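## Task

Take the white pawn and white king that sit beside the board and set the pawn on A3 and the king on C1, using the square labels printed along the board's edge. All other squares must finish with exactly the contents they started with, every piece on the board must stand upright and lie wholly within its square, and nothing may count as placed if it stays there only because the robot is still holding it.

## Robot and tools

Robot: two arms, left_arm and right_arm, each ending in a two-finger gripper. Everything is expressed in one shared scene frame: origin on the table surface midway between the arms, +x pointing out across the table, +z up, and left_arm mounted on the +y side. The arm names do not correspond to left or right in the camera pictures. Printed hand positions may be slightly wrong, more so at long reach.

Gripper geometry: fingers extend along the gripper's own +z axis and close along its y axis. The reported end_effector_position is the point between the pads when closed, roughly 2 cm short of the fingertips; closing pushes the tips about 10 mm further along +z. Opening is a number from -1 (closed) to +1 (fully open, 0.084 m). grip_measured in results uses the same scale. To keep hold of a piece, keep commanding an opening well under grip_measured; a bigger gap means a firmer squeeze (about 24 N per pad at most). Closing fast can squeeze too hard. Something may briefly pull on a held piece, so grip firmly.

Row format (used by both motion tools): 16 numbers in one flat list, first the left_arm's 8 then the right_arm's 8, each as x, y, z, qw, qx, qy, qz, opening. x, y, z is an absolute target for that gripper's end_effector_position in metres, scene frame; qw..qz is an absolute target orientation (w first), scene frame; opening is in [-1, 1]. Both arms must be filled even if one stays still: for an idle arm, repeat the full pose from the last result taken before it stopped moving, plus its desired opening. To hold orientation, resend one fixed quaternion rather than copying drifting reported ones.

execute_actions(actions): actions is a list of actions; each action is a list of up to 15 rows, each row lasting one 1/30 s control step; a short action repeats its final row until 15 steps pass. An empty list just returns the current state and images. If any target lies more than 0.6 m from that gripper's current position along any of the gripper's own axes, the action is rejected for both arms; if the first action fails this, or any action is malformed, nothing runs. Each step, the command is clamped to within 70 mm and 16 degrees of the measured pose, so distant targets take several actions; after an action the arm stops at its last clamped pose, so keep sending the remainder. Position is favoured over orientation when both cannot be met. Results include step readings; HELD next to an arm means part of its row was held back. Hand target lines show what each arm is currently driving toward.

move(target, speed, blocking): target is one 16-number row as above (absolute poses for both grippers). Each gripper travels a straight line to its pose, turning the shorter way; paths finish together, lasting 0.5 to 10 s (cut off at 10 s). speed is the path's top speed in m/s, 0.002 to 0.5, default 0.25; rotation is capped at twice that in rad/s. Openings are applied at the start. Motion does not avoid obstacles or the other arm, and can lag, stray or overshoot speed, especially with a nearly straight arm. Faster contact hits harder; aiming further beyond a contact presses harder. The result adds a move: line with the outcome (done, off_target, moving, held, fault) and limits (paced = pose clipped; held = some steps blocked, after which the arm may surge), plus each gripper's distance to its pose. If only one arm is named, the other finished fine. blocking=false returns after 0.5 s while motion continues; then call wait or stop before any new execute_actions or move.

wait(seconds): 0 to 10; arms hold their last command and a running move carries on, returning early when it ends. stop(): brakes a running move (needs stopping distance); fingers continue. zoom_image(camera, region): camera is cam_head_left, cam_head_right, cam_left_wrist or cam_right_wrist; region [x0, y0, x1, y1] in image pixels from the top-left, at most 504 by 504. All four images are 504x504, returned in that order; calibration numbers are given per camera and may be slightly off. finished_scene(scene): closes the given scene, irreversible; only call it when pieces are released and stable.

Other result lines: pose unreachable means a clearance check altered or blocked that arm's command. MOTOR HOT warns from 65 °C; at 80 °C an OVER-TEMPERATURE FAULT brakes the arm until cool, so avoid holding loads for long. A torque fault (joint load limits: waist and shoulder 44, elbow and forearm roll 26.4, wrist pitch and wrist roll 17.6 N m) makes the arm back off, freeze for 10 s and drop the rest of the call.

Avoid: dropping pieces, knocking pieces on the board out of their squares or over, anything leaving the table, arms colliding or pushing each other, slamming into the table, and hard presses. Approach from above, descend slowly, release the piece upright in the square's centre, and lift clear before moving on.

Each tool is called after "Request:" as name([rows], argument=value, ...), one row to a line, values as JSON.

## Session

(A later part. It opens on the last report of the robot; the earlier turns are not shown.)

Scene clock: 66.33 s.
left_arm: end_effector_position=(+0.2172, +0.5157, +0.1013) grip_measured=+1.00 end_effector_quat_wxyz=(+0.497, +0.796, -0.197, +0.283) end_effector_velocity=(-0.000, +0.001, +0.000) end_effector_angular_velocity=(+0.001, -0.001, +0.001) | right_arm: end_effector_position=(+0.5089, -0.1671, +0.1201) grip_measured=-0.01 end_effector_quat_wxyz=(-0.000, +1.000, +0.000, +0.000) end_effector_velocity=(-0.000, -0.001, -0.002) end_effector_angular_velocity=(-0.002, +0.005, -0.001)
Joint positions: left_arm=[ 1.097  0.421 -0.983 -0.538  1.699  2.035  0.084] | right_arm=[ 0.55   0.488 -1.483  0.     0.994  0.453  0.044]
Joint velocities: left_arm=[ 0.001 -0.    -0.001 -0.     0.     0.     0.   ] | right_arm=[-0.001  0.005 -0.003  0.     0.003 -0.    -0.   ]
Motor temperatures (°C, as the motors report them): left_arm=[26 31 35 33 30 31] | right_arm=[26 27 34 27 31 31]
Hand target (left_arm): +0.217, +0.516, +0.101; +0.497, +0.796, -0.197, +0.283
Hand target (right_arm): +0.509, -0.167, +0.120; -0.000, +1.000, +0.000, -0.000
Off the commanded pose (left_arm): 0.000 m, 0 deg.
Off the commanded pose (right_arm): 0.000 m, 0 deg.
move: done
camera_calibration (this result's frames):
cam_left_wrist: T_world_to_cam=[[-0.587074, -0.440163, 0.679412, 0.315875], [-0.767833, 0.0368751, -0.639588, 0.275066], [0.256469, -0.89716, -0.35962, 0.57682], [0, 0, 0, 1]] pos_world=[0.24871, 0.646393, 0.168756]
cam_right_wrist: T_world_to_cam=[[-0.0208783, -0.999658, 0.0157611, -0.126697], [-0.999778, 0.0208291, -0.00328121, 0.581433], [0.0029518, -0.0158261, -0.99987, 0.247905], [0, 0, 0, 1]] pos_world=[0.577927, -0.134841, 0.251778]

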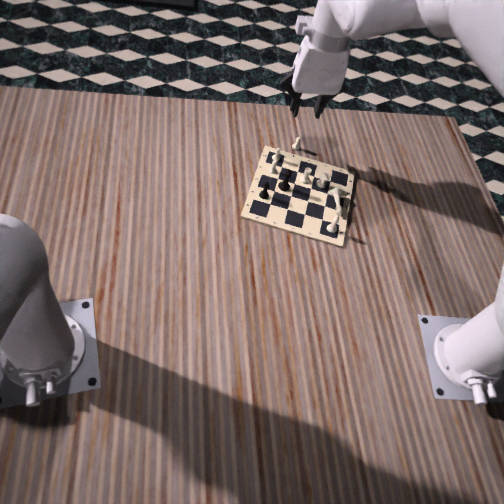

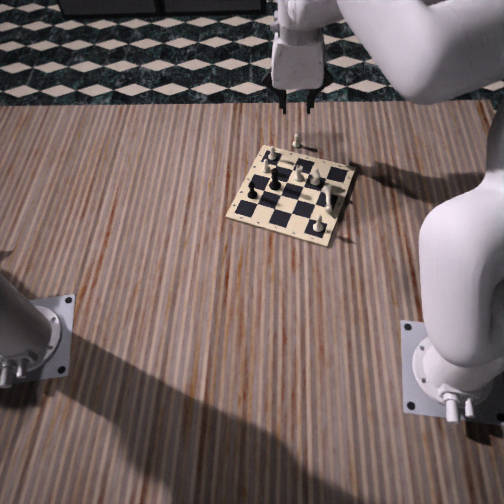

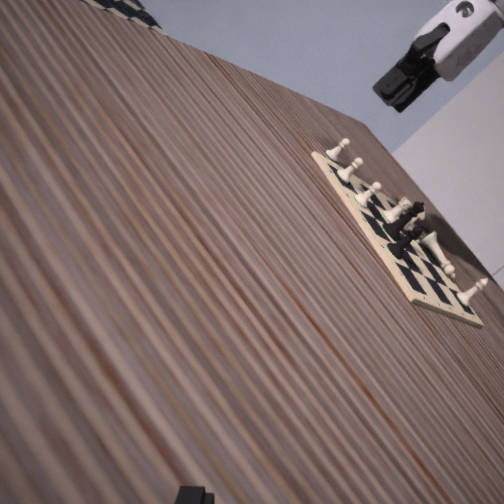

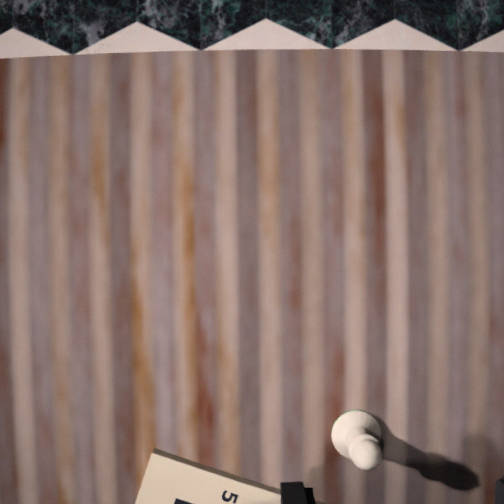

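Request:
move(target=[0.2172,0.5157,0.1013,0.497,0.796,-0.197,0.283,1,0.507,-0.171,0.03,0,1,0,0,0], speed=0.12)

Request:
move(target=[0.2172,0.5157,0.1013,0.497,0.796,-0.197,0.283,1,0.507,-0.171,0.03,0,1,0,0,-1])

Request:
move(target=[0.2172,0.5157,0.1013,0.497,0.796,-0.197,0.283,1,0.507,-0.171,0.13,0,1,0,0,-1])

Request:
move(target=[0.2172,0.5157,0.1013,0.497,0.796,-0.197,0.283,1,0.291,-0.136,0.13,0,1,0,0,-1])

Request:
move(target=[0.2172,0.5157,0.1013,0.497,0.796,-0.197,0.283,1,0.291,-0.136,0.041,0,1,0,0,-1], speed=0.08)

Scene clock: 79.60 s.
left_arm: end_effector_position=(+0.2172, +0.5157, +0.1013) grip_measured=+1.00 end_effector_quat_wxyz=(+0.497, +0.796, -0.197, +0.283) end_effector_velocity=(-0.001, +0.001, -0.000) end_effector_angular_velocity=(+0.001, -0.000, +0.001) | right_arm: end_effector_position=(+0.5073, -0.1709, +0.0306) grip_measured=-0.01 end_effector_quat_wxyz=(-0.000, +1.000, -0.000, +0.001) end_effector_velocity=(-0.005, -0.002, -0.007) end_effector_angular_velocity=(-0.007, +0.016, -0.001)
Joint positions: left_arm=[ 1.097  0.421 -0.983 -0.538  1.699  2.035  0.084] | right_arm=[ 0.546  0.619 -1.411 -0.     0.79   0.449  0.044]
Joint velocities: left_arm=[ 0.002 -0.    -0.     0.001  0.     0.     0.   ] | right_arm=[-0.     0.007  0.008  0.001  0.002  0.     0.   ]
Motor temperatures (°C, as the motors report them): left_arm=[26 31 35 33 30 31] | right_arm=[26 27 34 27 31 31]
Hand target (left_arm): +0.217, +0.516, +0.101; +0.497, +0.796, -0.197, +0.283
Hand target (right_arm): +0.507, -0.171, +0.030; +0.000, +1.000, -0.000, +0.000
Off the commanded pose (left_arm): 0.000 m, 0 deg.
Off the commanded pose (right_arm): 0.001 m, 0 deg.
move: done
camera_calibration (this result's frames):
cam_left_wrist: T_world_to_cam=[[-0.587074, -0.440163, 0.679412, 0.315875], [-0.767833, 0.0368749, -0.639588, 0.275066], [0.25647, -0.89716, -0.35962, 0.576819], [0, 0, 0, 1]] pos_world=[0.24871, 0.646393, 0.168755]
cam_right_wrist: T_world_to_cam=[[-0.0213894, -0.999647, 0.0157529, -0.12888], [-0.999764, 0.0213282, -0.00404422, 0.579741], [0.00370681, -0.0158357, -0.999868, 0.157942], [0, 0, 0, 1]] pos_world=[0.576262, -0.138698, 0.162295]

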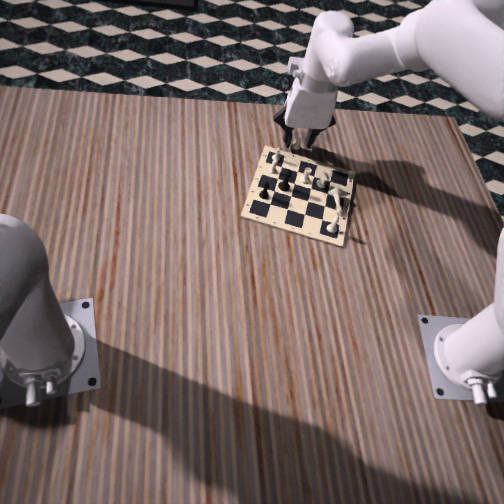

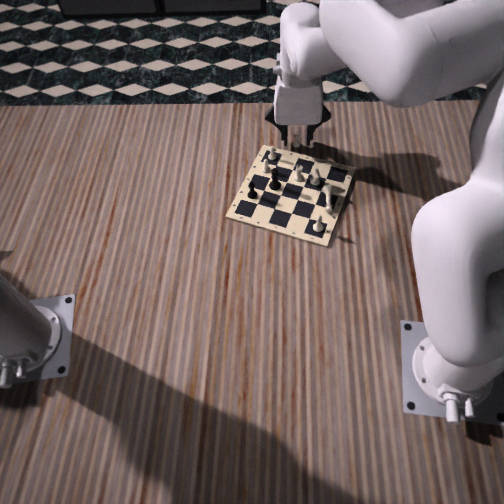

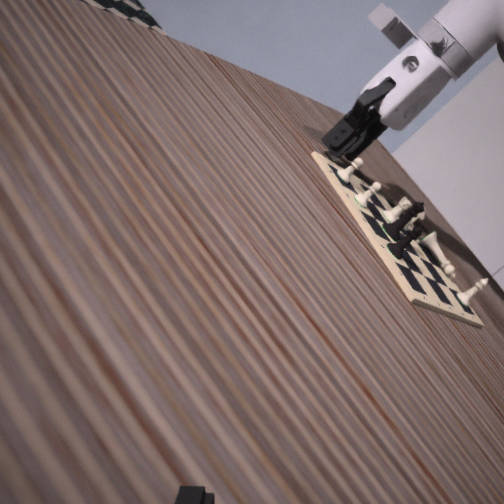

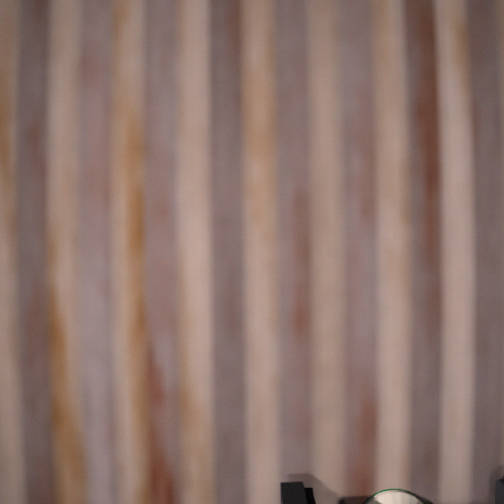

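Scene clock: 80.30 s.
left_arm: end_effector_position=(+0.2172, +0.5157, +0.1013) grip_measured=+1.00 end_effector_quat_wxyz=(+0.497, +0.796, -0.197, +0.283) end_effector_velocity=(+0.000, -0.000, +0.000) end_effector_angular_velocity=(-0.000, -0.000, +0.000) | right_arm: end_effector_position=(+0.5072, -0.1709, +0.0304) grip_measured=-0.78 end_effector_quat_wxyz=(-0.000, +1.000, +0.000, +0.000) end_effector_velocity=(-0.000, -0.000, -0.000) end_effector_angular_velocity=(-0.000, -0.000, -0.000)
Joint positions: left_arm=[ 1.097  0.421 -0.983 -0.538  1.699  2.035  0.084] | right_arm=[ 0.546  0.62  -1.411  0.     0.79   0.448  0.01 ]
Joint velocities: left_arm=[-0.001  0.     0.    -0.001  0.    -0.     0.   ] | right_arm=[-0.     0.     0.001 -0.    -0.001  0.     0.   ]
Motor temperatures (°C, as the motors report them): left_arm=[26 31 35 33 30 31] | right_arm=[26 27 34 27 31 31]
Hand target (left_arm): +0.217, +0.516, +0.101; +0.497, +0.796, -0.197, +0.283
Hand target (right_arm): +0.507, -0.171, +0.030; +0.000, +1.000, -0.000, +0.000
Off the commanded pose (left_arm): 0.000 m, 0 deg.
Off the commanded pose (right_arm): 0.000 m, 0 deg.
move: done
camera_calibration (this result's frames):
cam_left_wrist: T_world_to_cam=[[-0.587074, -0.440163, 0.679412, 0.315875], [-0.767833, 0.0368751, -0.639588, 0.275066], [0.256469, -0.89716, -0.35962, 0.576819], [0, 0, 0, 1]] pos_world=[0.24871, 0.646393, 0.168756]
cam_right_wrist: T_world_to_cam=[[-0.021161, -0.999651, 0.0157947, -0.128966], [-0.999771, 0.0211077, -0.00353015, 0.579618], [0.00319553, -0.0158658, -0.999869, 0.157939], [0, 0, 0, 1]] pos_world=[0.576252, -0.13865, 0.162002]

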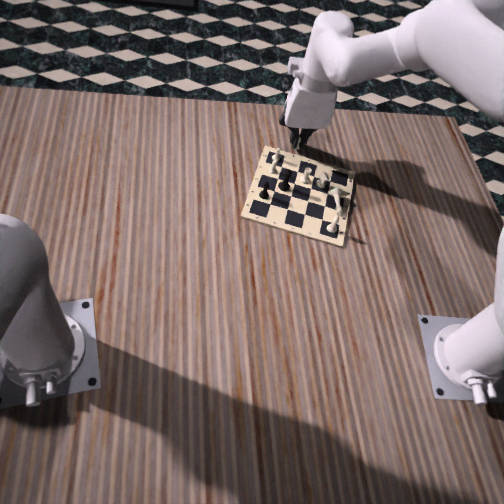

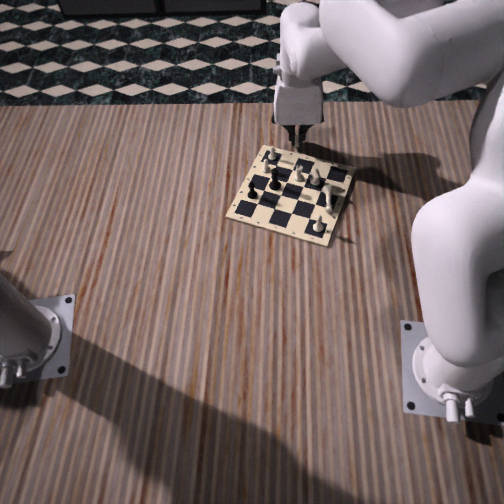

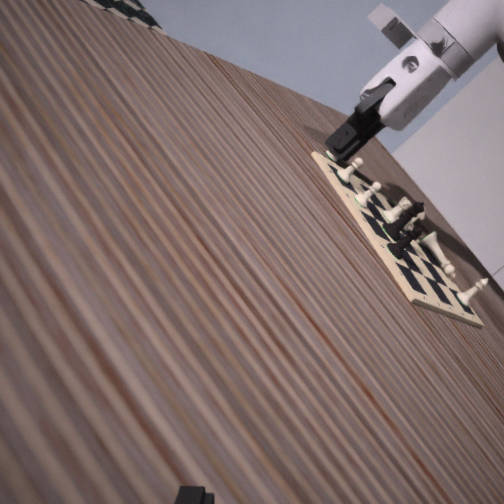

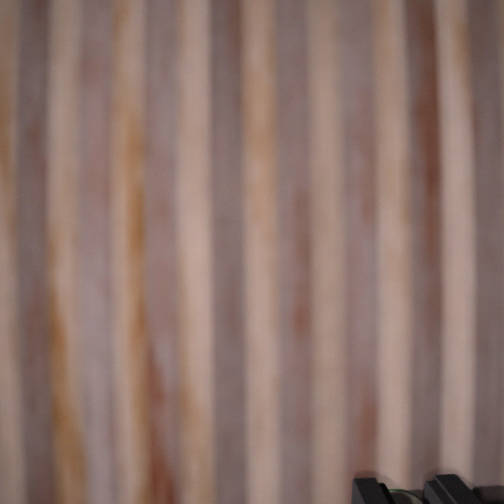

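Scene clock: 81.17 s.
left_arm: end_effector_position=(+0.2172, +0.5157, +0.1013) grip_measured=+1.00 end_effector_quat_wxyz=(+0.497, +0.796, -0.197, +0.283) end_effector_velocity=(+0.000, -0.000, -0.000) end_effector_angular_velocity=(+0.000, -0.000, -0.000) | right_arm: end_effector_position=(+0.5066, -0.1711, +0.1290) grip_measured=-0.78 end_effector_quat_wxyz=(+0.000, +1.000, +0.000, -0.001) end_effector_velocity=(+0.007, +0.004, +0.013) end_effector_angular_velocity=(+0.013, -0.027, +0.001)
Joint positions: left_arm=[ 1.097  0.421 -0.983 -0.538  1.699  2.035  0.084] | right_arm=[ 0.546  0.466 -1.477  0.     1.012  0.448  0.01 ]
Joint velocities: left_arm=[-0.001  0.     0.    -0.001 -0.     0.     0.   ] | right_arm=[ 0.001 -0.013 -0.014 -0.    -0.004  0.    -0.   ]
Motor temperatures (°C, as the motors report them): left_arm=[26 31 35 33 30 31] | right_arm=[26 27 34 27 31 31]
Hand target (left_arm): +0.217, +0.516, +0.101; +0.497, +0.796, -0.197, +0.283
Hand target (right_arm): +0.507, -0.171, +0.130; -0.000, +1.000, +0.000, -0.000
Off the commanded pose (left_arm): 0.000 m, 0 deg.
Off the commanded pose (right_arm): 0.001 m, 0 deg.
move: done
camera_calibration (this result's frames):
cam_left_wrist: T_world_to_cam=[[-0.587074, -0.440163, 0.679412, 0.315875], [-0.767833, 0.036875, -0.639588, 0.275066], [0.256469, -0.89716, -0.35962, 0.576819], [0, 0, 0, 1]] pos_world=[0.24871, 0.646393, 0.168756]
cam_right_wrist: T_world_to_cam=[[-0.0208714, -0.999639, 0.0169143, -0.131053], [-0.999782, 0.02086, -0.000845832, 0.578965], [0.000492694, -0.0169283, -0.999857, 0.257737], [0, 0, 0, 1]] pos_world=[0.575976, -0.13872, 0.260407]

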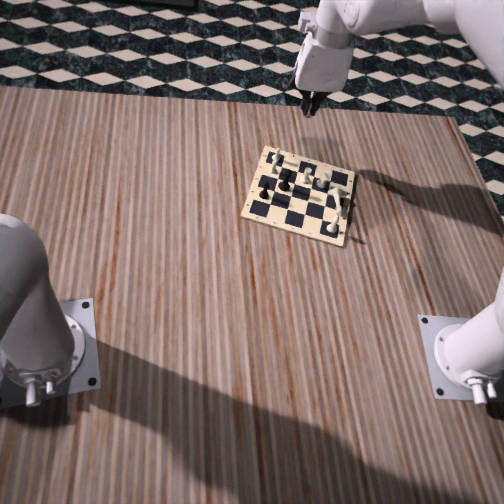

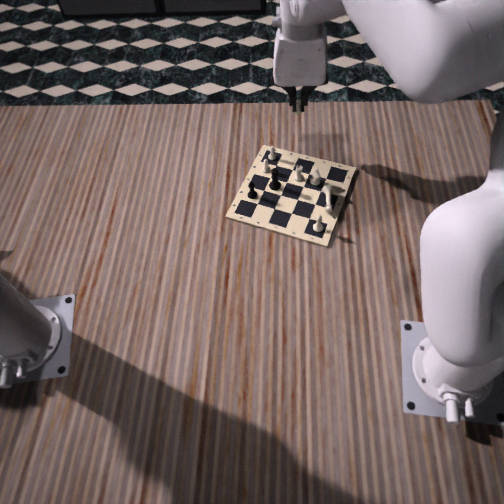

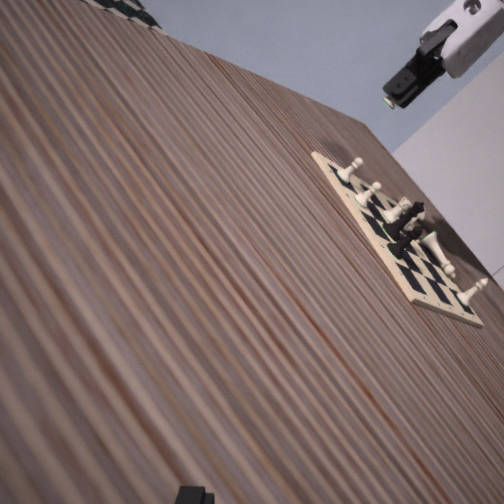

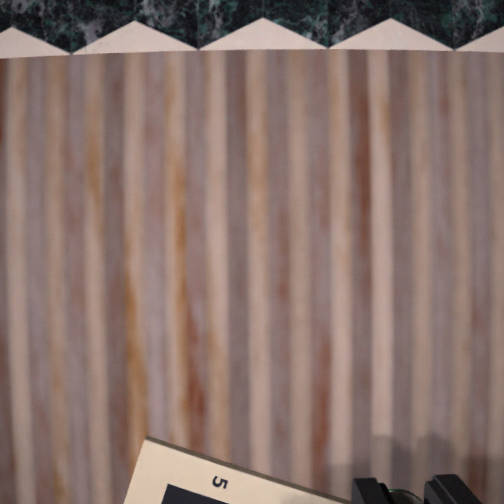

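Scene clock: 82.47 s.
left_arm: end_effector_position=(+0.2172, +0.5157, +0.1013) grip_measured=+1.00 end_effector_quat_wxyz=(+0.497, +0.796, -0.197, +0.283) end_effector_velocity=(-0.001, +0.001, +0.000) end_effector_angular_velocity=(+0.002, -0.000, +0.002) | right_arm: end_effector_position=(+0.2913, -0.1359, +0.1301) grip_measured=-0.78 end_effector_quat_wxyz=(+0.000, +1.000, -0.000, -0.000) end_effector_velocity=(-0.001, +0.000, -0.001) end_effector_angular_velocity=(-0.000, -0.000, +0.001)
Joint positions: left_arm=[ 1.097  0.421 -0.983 -0.538  1.699  2.035  0.084] | right_arm=[ 0.846 -0.045 -0.791  0.     0.837  0.75   0.01 ]
Joint velocities: left_arm=[ 0.003  0.    -0.002  0.001  0.     0.     0.   ] | right_arm=[ 0.003 -0.002  0.004 -0.    -0.002  0.002 -0.   ]
Motor temperatures (°C, as the motors report them): left_arm=[26 31 35 33 30 31] | right_arm=[26 27 34 27 31 31]
Hand target (left_arm): +0.217, +0.516, +0.101; +0.497, +0.796, -0.197, +0.283
Hand target (right_arm): +0.291, -0.136, +0.130; +0.000, +1.000, -0.000, -0.000
Off the commanded pose (left_arm): 0.000 m, 0 deg.
Off the commanded pose (right_arm): 0.000 m, 0 deg.
move: done
camera_calibration (this result's frames):
cam_left_wrist: T_world_to_cam=[[-0.587074, -0.440163, 0.679412, 0.315875], [-0.767833, 0.0368748, -0.639588, 0.275066], [0.25647, -0.89716, -0.35962, 0.576819], [0, 0, 0, 1]] pos_world=[0.24871, 0.646393, 0.168756]
cam_right_wrist: T_world_to_cam=[[-0.0220528, -0.999622, 0.0164027, -0.0999936], [-0.999755, 0.0220166, -0.00238119, 0.363359], [0.00201915, -0.0164512, -0.999863, 0.25923], [0, 0, 0, 1]] pos_world=[0.360541, -0.103691, 0.261699]

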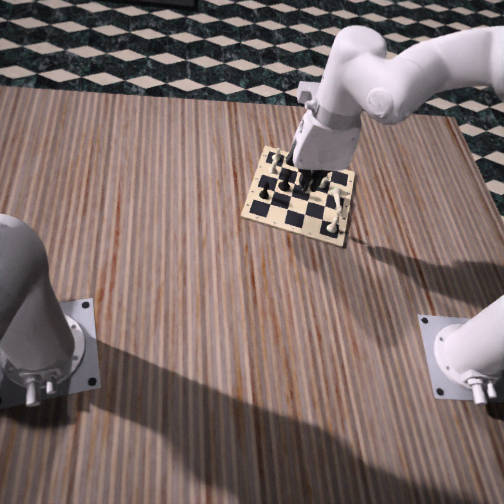

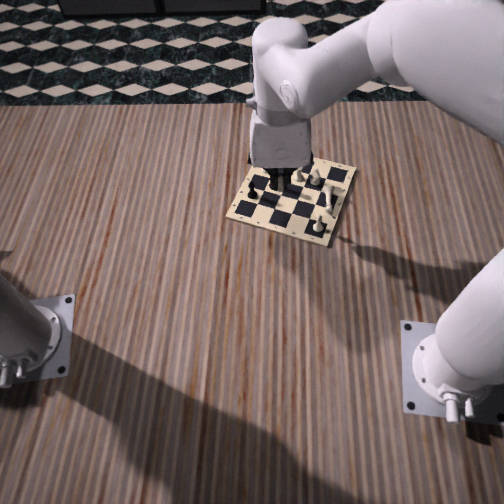

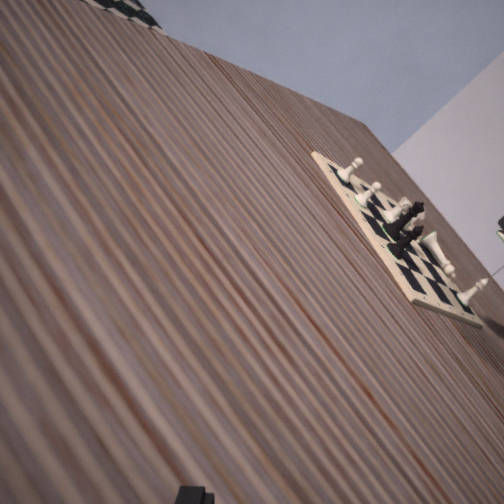

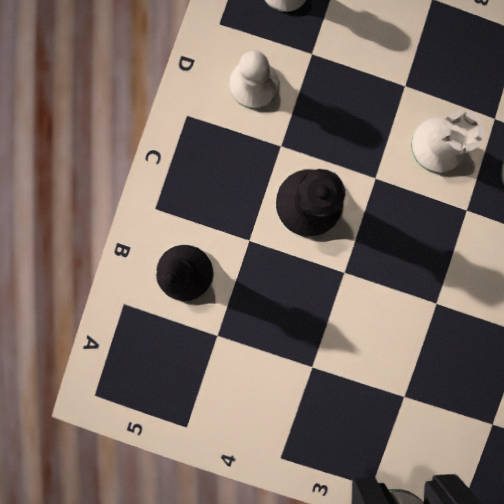

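Scene clock: 83.90 s.
left_arm: end_effector_position=(+0.2172, +0.5157, +0.1013) grip_measured=+1.00 end_effector_quat_wxyz=(+0.497, +0.796, -0.197, +0.283) end_effector_velocity=(+0.000, -0.000, -0.000) end_effector_angular_velocity=(+0.000, -0.000, -0.001) | right_arm: end_effector_position=(+0.2913, -0.1358, +0.0414) grip_measured=-0.78 end_effector_quat_wxyz=(-0.000, +1.000, -0.000, +0.001) end_effector_velocity=(+0.000, +0.000, +0.000) end_effector_angular_velocity=(+0.001, -0.001, +0.001)
Joint positions: left_arm=[ 1.097  0.421 -0.983 -0.538  1.699  2.035  0.084] | right_arm=[ 0.846  0.155 -0.723 -0.001  0.567  0.75   0.01 ]
Joint velocities: left_arm=[-0.001 -0.    -0.     0.    -0.     0.     0.   ] | right_arm=[ 0.    -0.     0.    -0.    -0.002 -0.    -0.   ]
Motor temperatures (°C, as the motors report them): left_arm=[26 31 35 33 30 31] | right_arm=[26 27 34 27 31 31]
Hand target (left_arm): +0.217, +0.516, +0.101; +0.497, +0.796, -0.197, +0.283
Hand target (right_arm): +0.291, -0.136, +0.041; +0.000, +1.000, -0.000, +0.000
Off the commanded pose (left_arm): 0.000 m, 0 deg.
Off the commanded pose (right_arm): 0.001 m, 0 deg.
move: done
camera_calibration (this result's frames):
cam_left_wrist: T_world_to_cam=[[-0.587074, -0.440163, 0.679412, 0.315875], [-0.767833, 0.0368748, -0.639588, 0.275066], [0.25647, -0.89716, -0.35962, 0.576819], [0, 0, 0, 1]] pos_world=[0.24871, 0.646393, 0.168755]
cam_right_wrist: T_world_to_cam=[[-0.0214201, -0.999649, 0.0155819, -0.0986025], [-0.999764, 0.0213628, -0.00383584, 0.363077], [0.00350163, -0.0156604, -0.999871, 0.170161], [0, 0, 0, 1]] pos_world=[0.360284, -0.103659, 0.173069]

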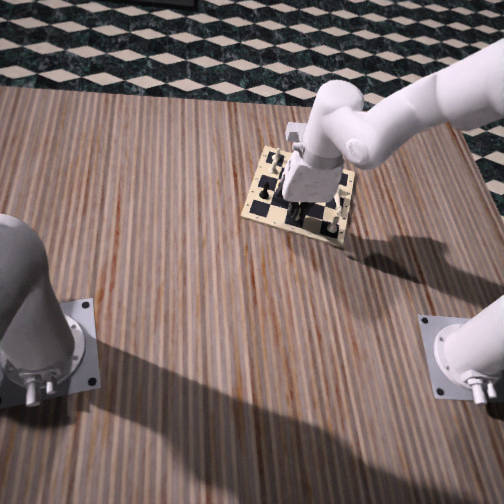

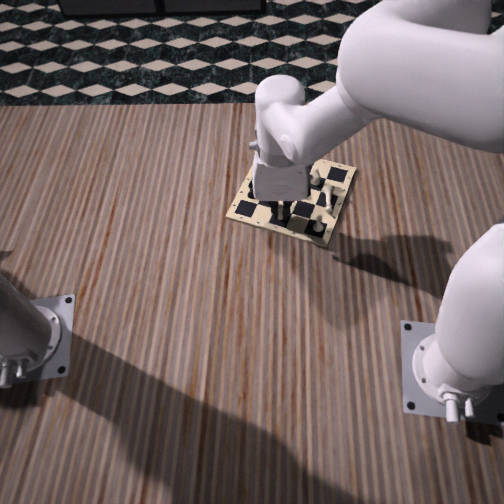

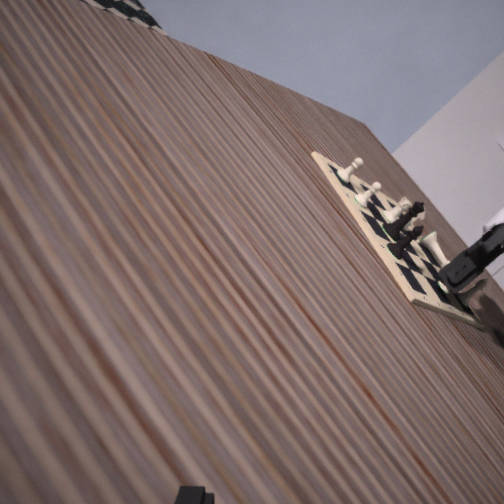

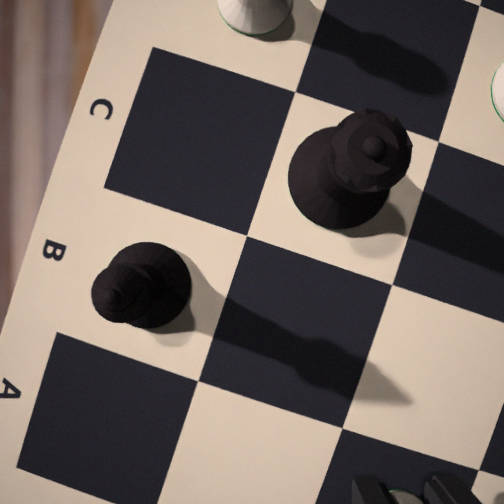

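Request:
move(target=[0.2172,0.5157,0.1013,0.497,0.796,-0.197,0.283,1,0.291,-0.136,0.039,0,1,0,0,-1])

Request:
move(target=[0.2172,0.5157,0.1013,0.497,0.796,-0.197,0.283,1,0.291,-0.136,0.039,0,1,0,0,-0.3])

Request:
move(target=[0.2172,0.5157,0.1013,0.497,0.796,-0.197,0.283,1,0.291,-0.136,0.15,0,1,0,0,-0.3], speed=0.12)

Request:
move(target=[0.2172,0.5157,0.1013,0.497,0.796,-0.197,0.283,1,0.325,-0.235,0.15,0,0.05,1,0,-0.3], speed=0.5)

Scene clock: 95.90 s.
left_arm: end_effector_position=(+0.2172, +0.5157, +0.1013) grip_measured=+1.00 end_effector_quat_wxyz=(+0.497, +0.796, -0.197, +0.283) end_effector_velocity=(-0.000, +0.001, +0.000) end_effector_angular_velocity=(+0.001, -0.001, +0.000) | right_arm: end_effector_position=(+0.2910, -0.1360, +0.0390) grip_measured=-0.78 end_effector_quat_wxyz=(-0.000, +1.000, -0.000, +0.000) end_effector_velocity=(-0.000, +0.001, +0.000) end_effector_angular_velocity=(+0.001, -0.002, +0.001)
Joint positions: left_arm=[ 1.097  0.421 -0.983 -0.538  1.699  2.035  0.084] | right_arm=[ 0.846  0.161 -0.722 -0.     0.561  0.749  0.01 ]
Joint velocities: left_arm=[ 0.001 -0.    -0.001  0.     0.001  0.     0.   ] | right_arm=[ 0.002  0.    -0.    -0.    -0.002  0.    -0.   ]
Motor temperatures (°C, as the motors report them): left_arm=[26 31 35 33 30 31] | right_arm=[26 27 34 27 31 31]
Hand target (left_arm): +0.217, +0.516, +0.101; +0.497, +0.796, -0.197, +0.283
Hand target (right_arm): +0.291, -0.136, +0.039; +0.000, +1.000, -0.000, +0.000
Off the commanded pose (left_arm): 0.000 m, 0 deg.
Off the commanded pose (right_arm): 0.000 m, 0 deg.
move: done
camera_calibration (this result's frames):
cam_left_wrist: T_world_to_cam=[[-0.587074, -0.440163, 0.679412, 0.315875], [-0.767833, 0.0368749, -0.639588, 0.275066], [0.25647, -0.89716, -0.35962, 0.576819], [0, 0, 0, 1]] pos_world=[0.24871, 0.646393, 0.168755]
cam_right_wrist: T_world_to_cam=[[-0.0211595, -0.999646, 0.0161317, -0.0988111], [-0.999773, 0.0211163, -0.00284318, 0.362713], [0.00250153, -0.0161882, -0.999866, 0.16801], [0, 0, 0, 1]] pos_world=[0.360119, -0.103715, 0.170613]

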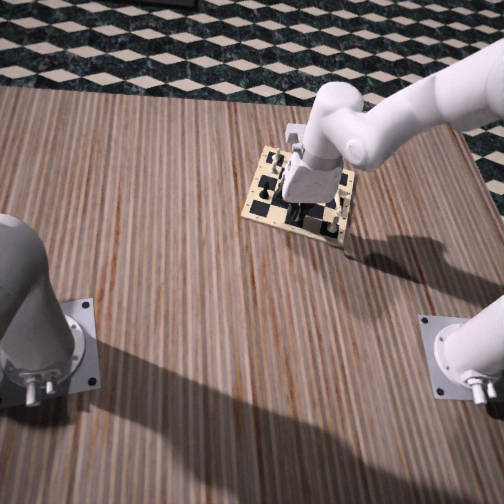

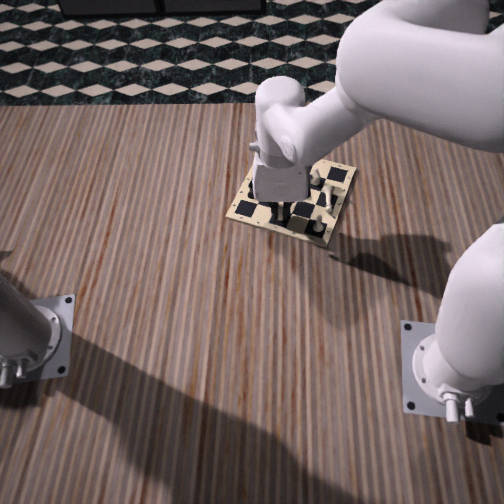

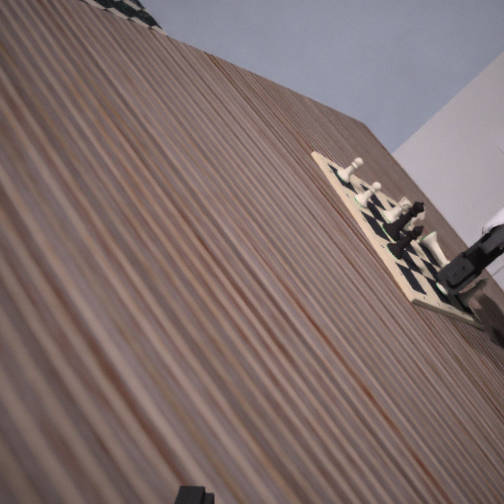

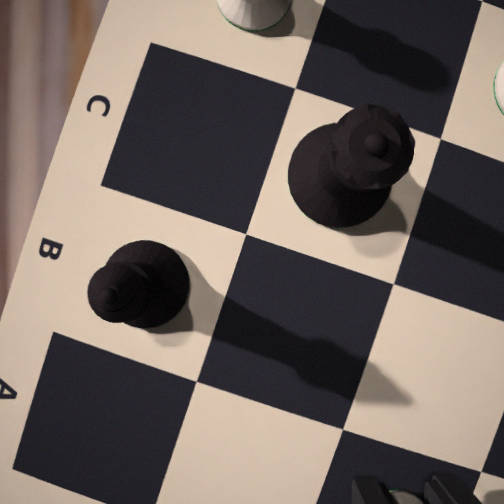

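Scene clock: 96.60 s.
left_arm: end_effector_position=(+0.2172, +0.5157, +0.1013) grip_measured=+1.00 end_effector_quat_wxyz=(+0.497, +0.796, -0.197, +0.283) end_effector_velocity=(+0.000, -0.000, +0.000) end_effector_angular_velocity=(+0.001, +0.000, -0.003) | right_arm: end_effector_position=(+0.2910, -0.1360, +0.0390) grip_measured=-0.32 end_effector_quat_wxyz=(-0.000, +1.000, +0.000, +0.000) end_effector_velocity=(+0.000, +0.000, +0.000) end_effector_angular_velocity=(+0.001, -0.001, -0.000)
Joint positions: left_arm=[ 1.097  0.421 -0.983 -0.538  1.699  2.035  0.084] | right_arm=[ 0.846  0.161 -0.722  0.     0.561  0.749  0.03 ]
Joint velocities: left_arm=[-0.002 -0.    -0.001  0.001  0.     0.     0.   ] | right_arm=[-0.    -0.    -0.    -0.    -0.001  0.    -0.   ]
Motor temperatures (°C, as the motors report them): left_arm=[26 31 35 33 30 31] | right_arm=[26 27 34 27 31 31]
Hand target (left_arm): +0.217, +0.516, +0.101; +0.497, +0.796, -0.197, +0.283
Hand target (right_arm): +0.291, -0.136, +0.039; +0.000, +1.000, -0.000, +0.000
Off the commanded pose (left_arm): 0.000 m, 0 deg.
Off the commanded pose (right_arm): 0.000 m, 0 deg.
move: done
camera_calibration (this result's frames):
cam_left_wrist: T_world_to_cam=[[-0.587074, -0.440163, 0.679412, 0.315875], [-0.767833, 0.0368749, -0.639588, 0.275066], [0.25647, -0.89716, -0.35962, 0.576819], [0, 0, 0, 1]] pos_world=[0.24871, 0.646393, 0.168756]
cam_right_wrist: T_world_to_cam=[[-0.0211526, -0.999646, 0.0161634, -0.0988253], [-0.999773, 0.0211101, -0.00279247, 0.362695], [0.00245027, -0.0162188, -0.999865, 0.167999], [0, 0, 0, 1]] pos_world=[0.360111, -0.103722, 0.170586]

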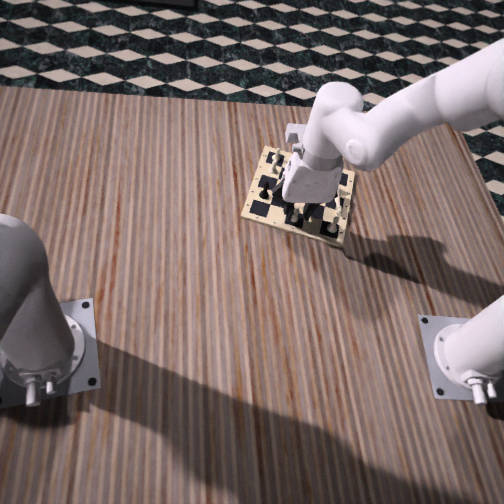

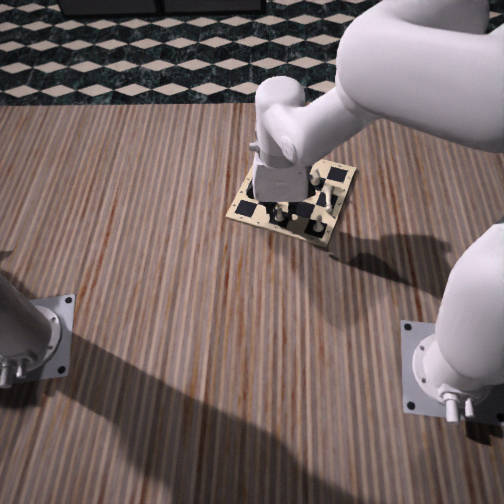

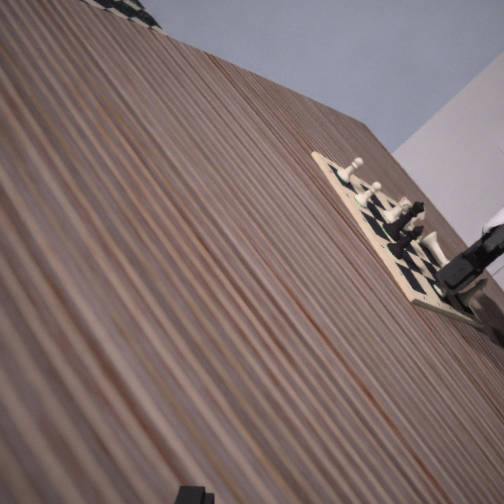

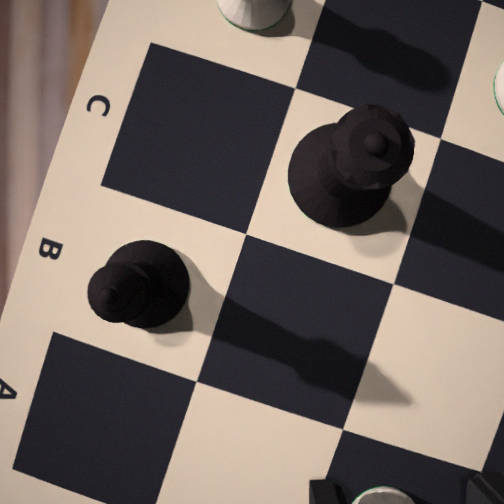

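Scene clock: 97.93 s.
left_arm: end_effector_position=(+0.2172, +0.5157, +0.1013) grip_measured=+1.00 end_effector_quat_wxyz=(+0.497, +0.796, -0.197, +0.283) end_effector_velocity=(+0.000, +0.001, +0.000) end_effector_angular_velocity=(+0.002, -0.001, -0.000) | right_arm: end_effector_position=(+0.2908, -0.1361, +0.1495) grip_measured=-0.32 end_effector_quat_wxyz=(+0.000, +1.000, +0.000, -0.001) end_effector_velocity=(+0.002, +0.002, +0.004) end_effector_angular_velocity=(+0.006, -0.007, +0.001)
Joint positions: left_arm=[ 1.097  0.421 -0.983 -0.538  1.699  2.035  0.084] | right_arm=[ 0.847 -0.08  -0.816  0.     0.896  0.749  0.03 ]
Joint velocities: left_arm=[ 0.    -0.    -0.002 -0.    -0.     0.001  0.   ] | right_arm=[ 0.001 -0.004 -0.007 -0.     0.001  0.    -0.   ]
Motor temperatures (°C, as the motors report them): left_arm=[26 31 35 33 30 31] | right_arm=[26 27 34 27 31 31]
Hand target (left_arm): +0.217, +0.516, +0.101; +0.497, +0.796, -0.197, +0.283
Hand target (right_arm): +0.291, -0.136, +0.150; -0.000, +1.000, +0.000, -0.000
Off the commanded pose (left_arm): 0.000 m, 0 deg.
Off the commanded pose (right_arm): 0.001 m, 0 deg.
move: done
camera_calibration (this result's frames):
cam_left_wrist: T_world_to_cam=[[-0.587074, -0.440163, 0.679412, 0.315875], [-0.767833, 0.0368749, -0.639588, 0.275066], [0.25647, -0.89716, -0.35962, 0.576819], [0, 0, 0, 1]] pos_world=[0.24871, 0.646393, 0.168756]
cam_right_wrist: T_world_to_cam=[[-0.0208088, -0.999643, 0.0167767, -0.100881], [-0.999783, 0.0207846, -0.00161489, 0.362537], [0.00126562, -0.0168066, -0.999858, 0.278784], [0, 0, 0, 1]] pos_world=[0.360007, -0.103695, 0.281023]

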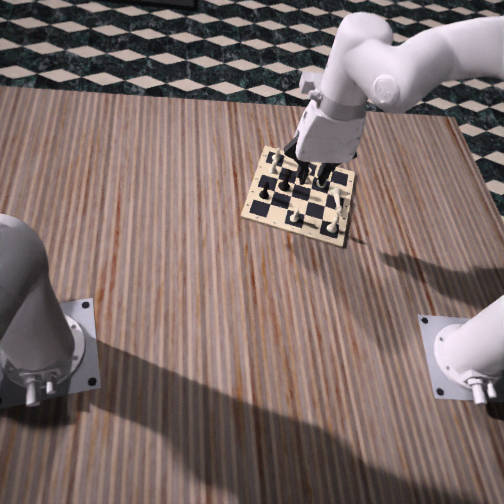

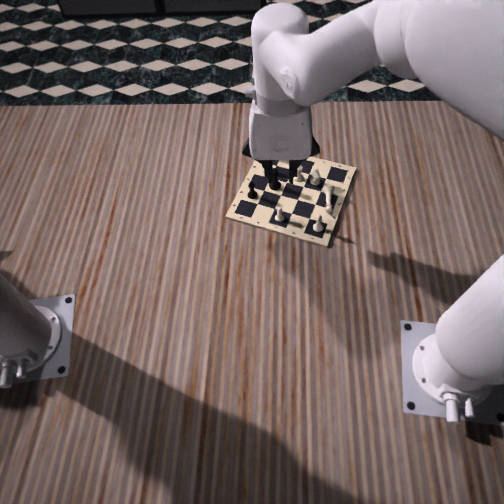

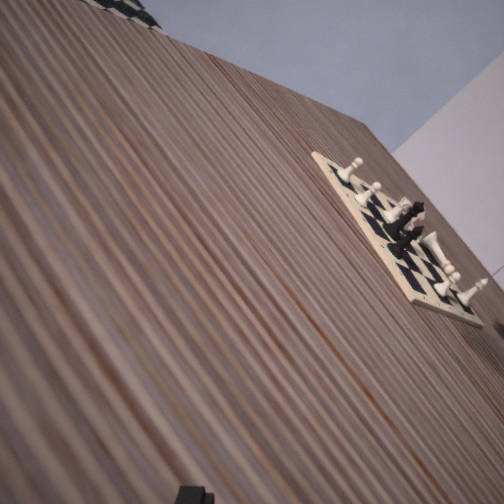

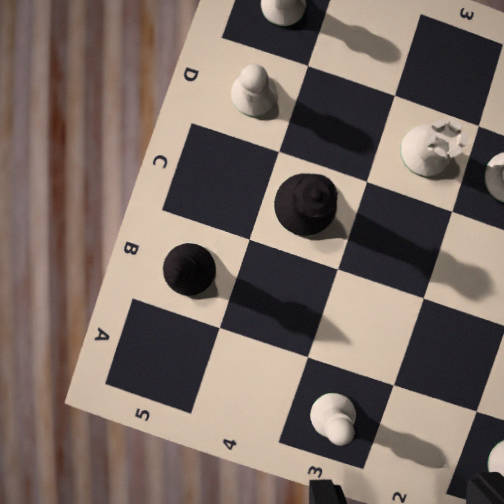

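Scene clock: 101.47 s.
left_arm: end_effector_position=(+0.2172, +0.5157, +0.1013) grip_measured=+1.00 end_effector_quat_wxyz=(+0.497, +0.796, -0.197, +0.283) end_effector_velocity=(-0.000, -0.000, -0.000) end_effector_angular_velocity=(-0.001, +0.000, +0.001) | right_arm: end_effector_position=(+0.3250, -0.2350, +0.1500) grip_measured=-0.32 end_effector_quat_wxyz=(+0.000, +0.050, +0.999, +0.000) end_effector_velocity=(-0.000, -0.000, -0.000) end_effector_angular_velocity=(-0.000, +0.002, +0.004)
Joint positions: left_arm=[ 1.097  0.421 -0.983 -0.538  1.699  2.035  0.084] | right_arm=[ 0.6   -0.184 -0.707 -0.     0.891 -2.539  0.03 ]
Joint velocities: left_arm=[ 0.001 -0.     0.001  0.     0.     0.     0.   ] | right_arm=[-0.    -0.     0.     0.001  0.001 -0.005 -0.   ]
Motor temperatures (°C, as the motors report them): left_arm=[26 31 35 33 30 31] | right_arm=[26 27 34 27 31 31]
Hand target (left_arm): +0.217, +0.516, +0.101; +0.497, +0.796, -0.197, +0.283
Hand target (right_arm): +0.325, -0.235, +0.150; +0.000, +0.050, +0.999, +0.000
Off the commanded pose (left_arm): 0.000 m, 0 deg.
Off the commanded pose (right_arm): 0.000 m, 0 deg.
move: done
camera_calibration (this result's frames):
cam_left_wrist: T_world_to_cam=[[-0.587074, -0.440163, 0.679412, 0.315875], [-0.767833, 0.0368749, -0.639588, 0.275066], [0.25647, -0.89716, -0.35962, 0.576819], [0, 0, 0, 1]] pos_world=[0.24871, 0.646393, 0.168756]
cam_right_wrist: T_world_to_cam=[[0.121062, 0.992513, 0.016192, 0.223107], [0.992645, -0.121038, -0.00242356, -0.281955], [-0.000445565, 0.0163663, -0.999866, 0.285943], [0, 0, 0, 1]] pos_world=[0.252998, -0.260244, 0.281609]

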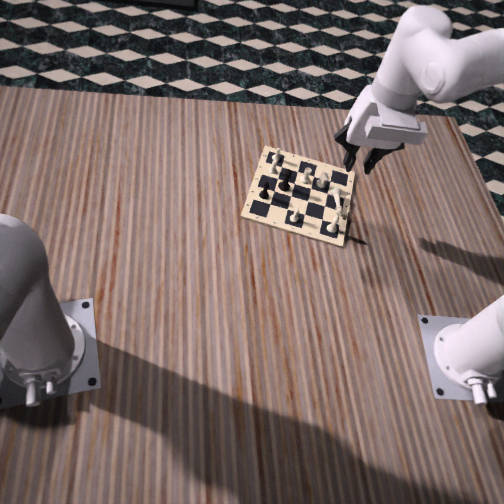

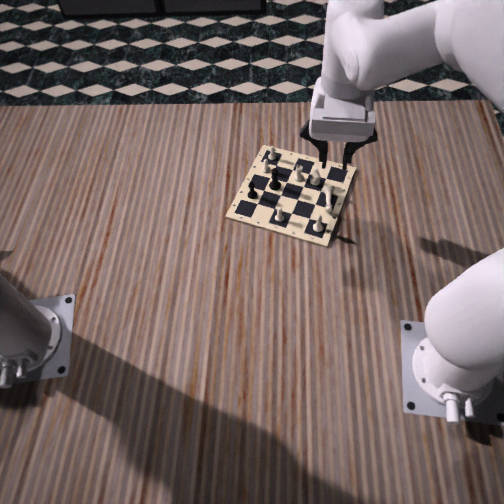

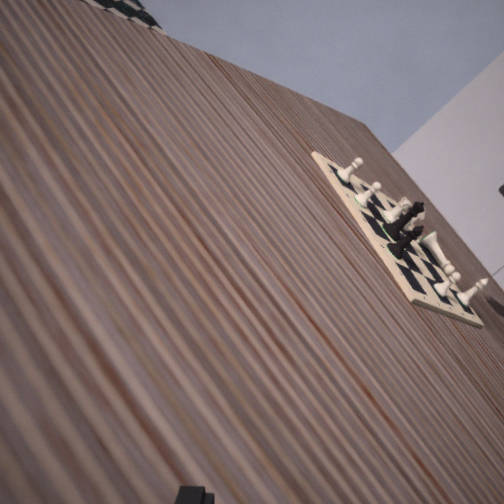

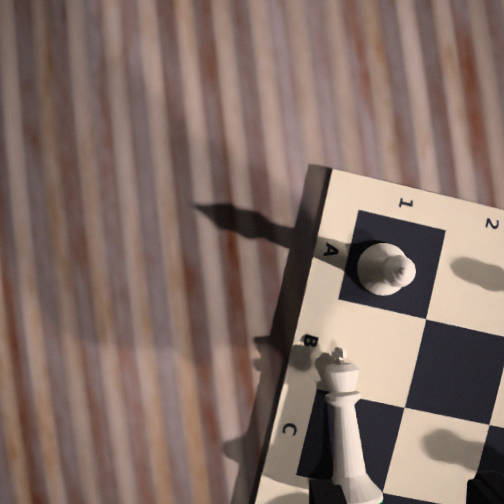

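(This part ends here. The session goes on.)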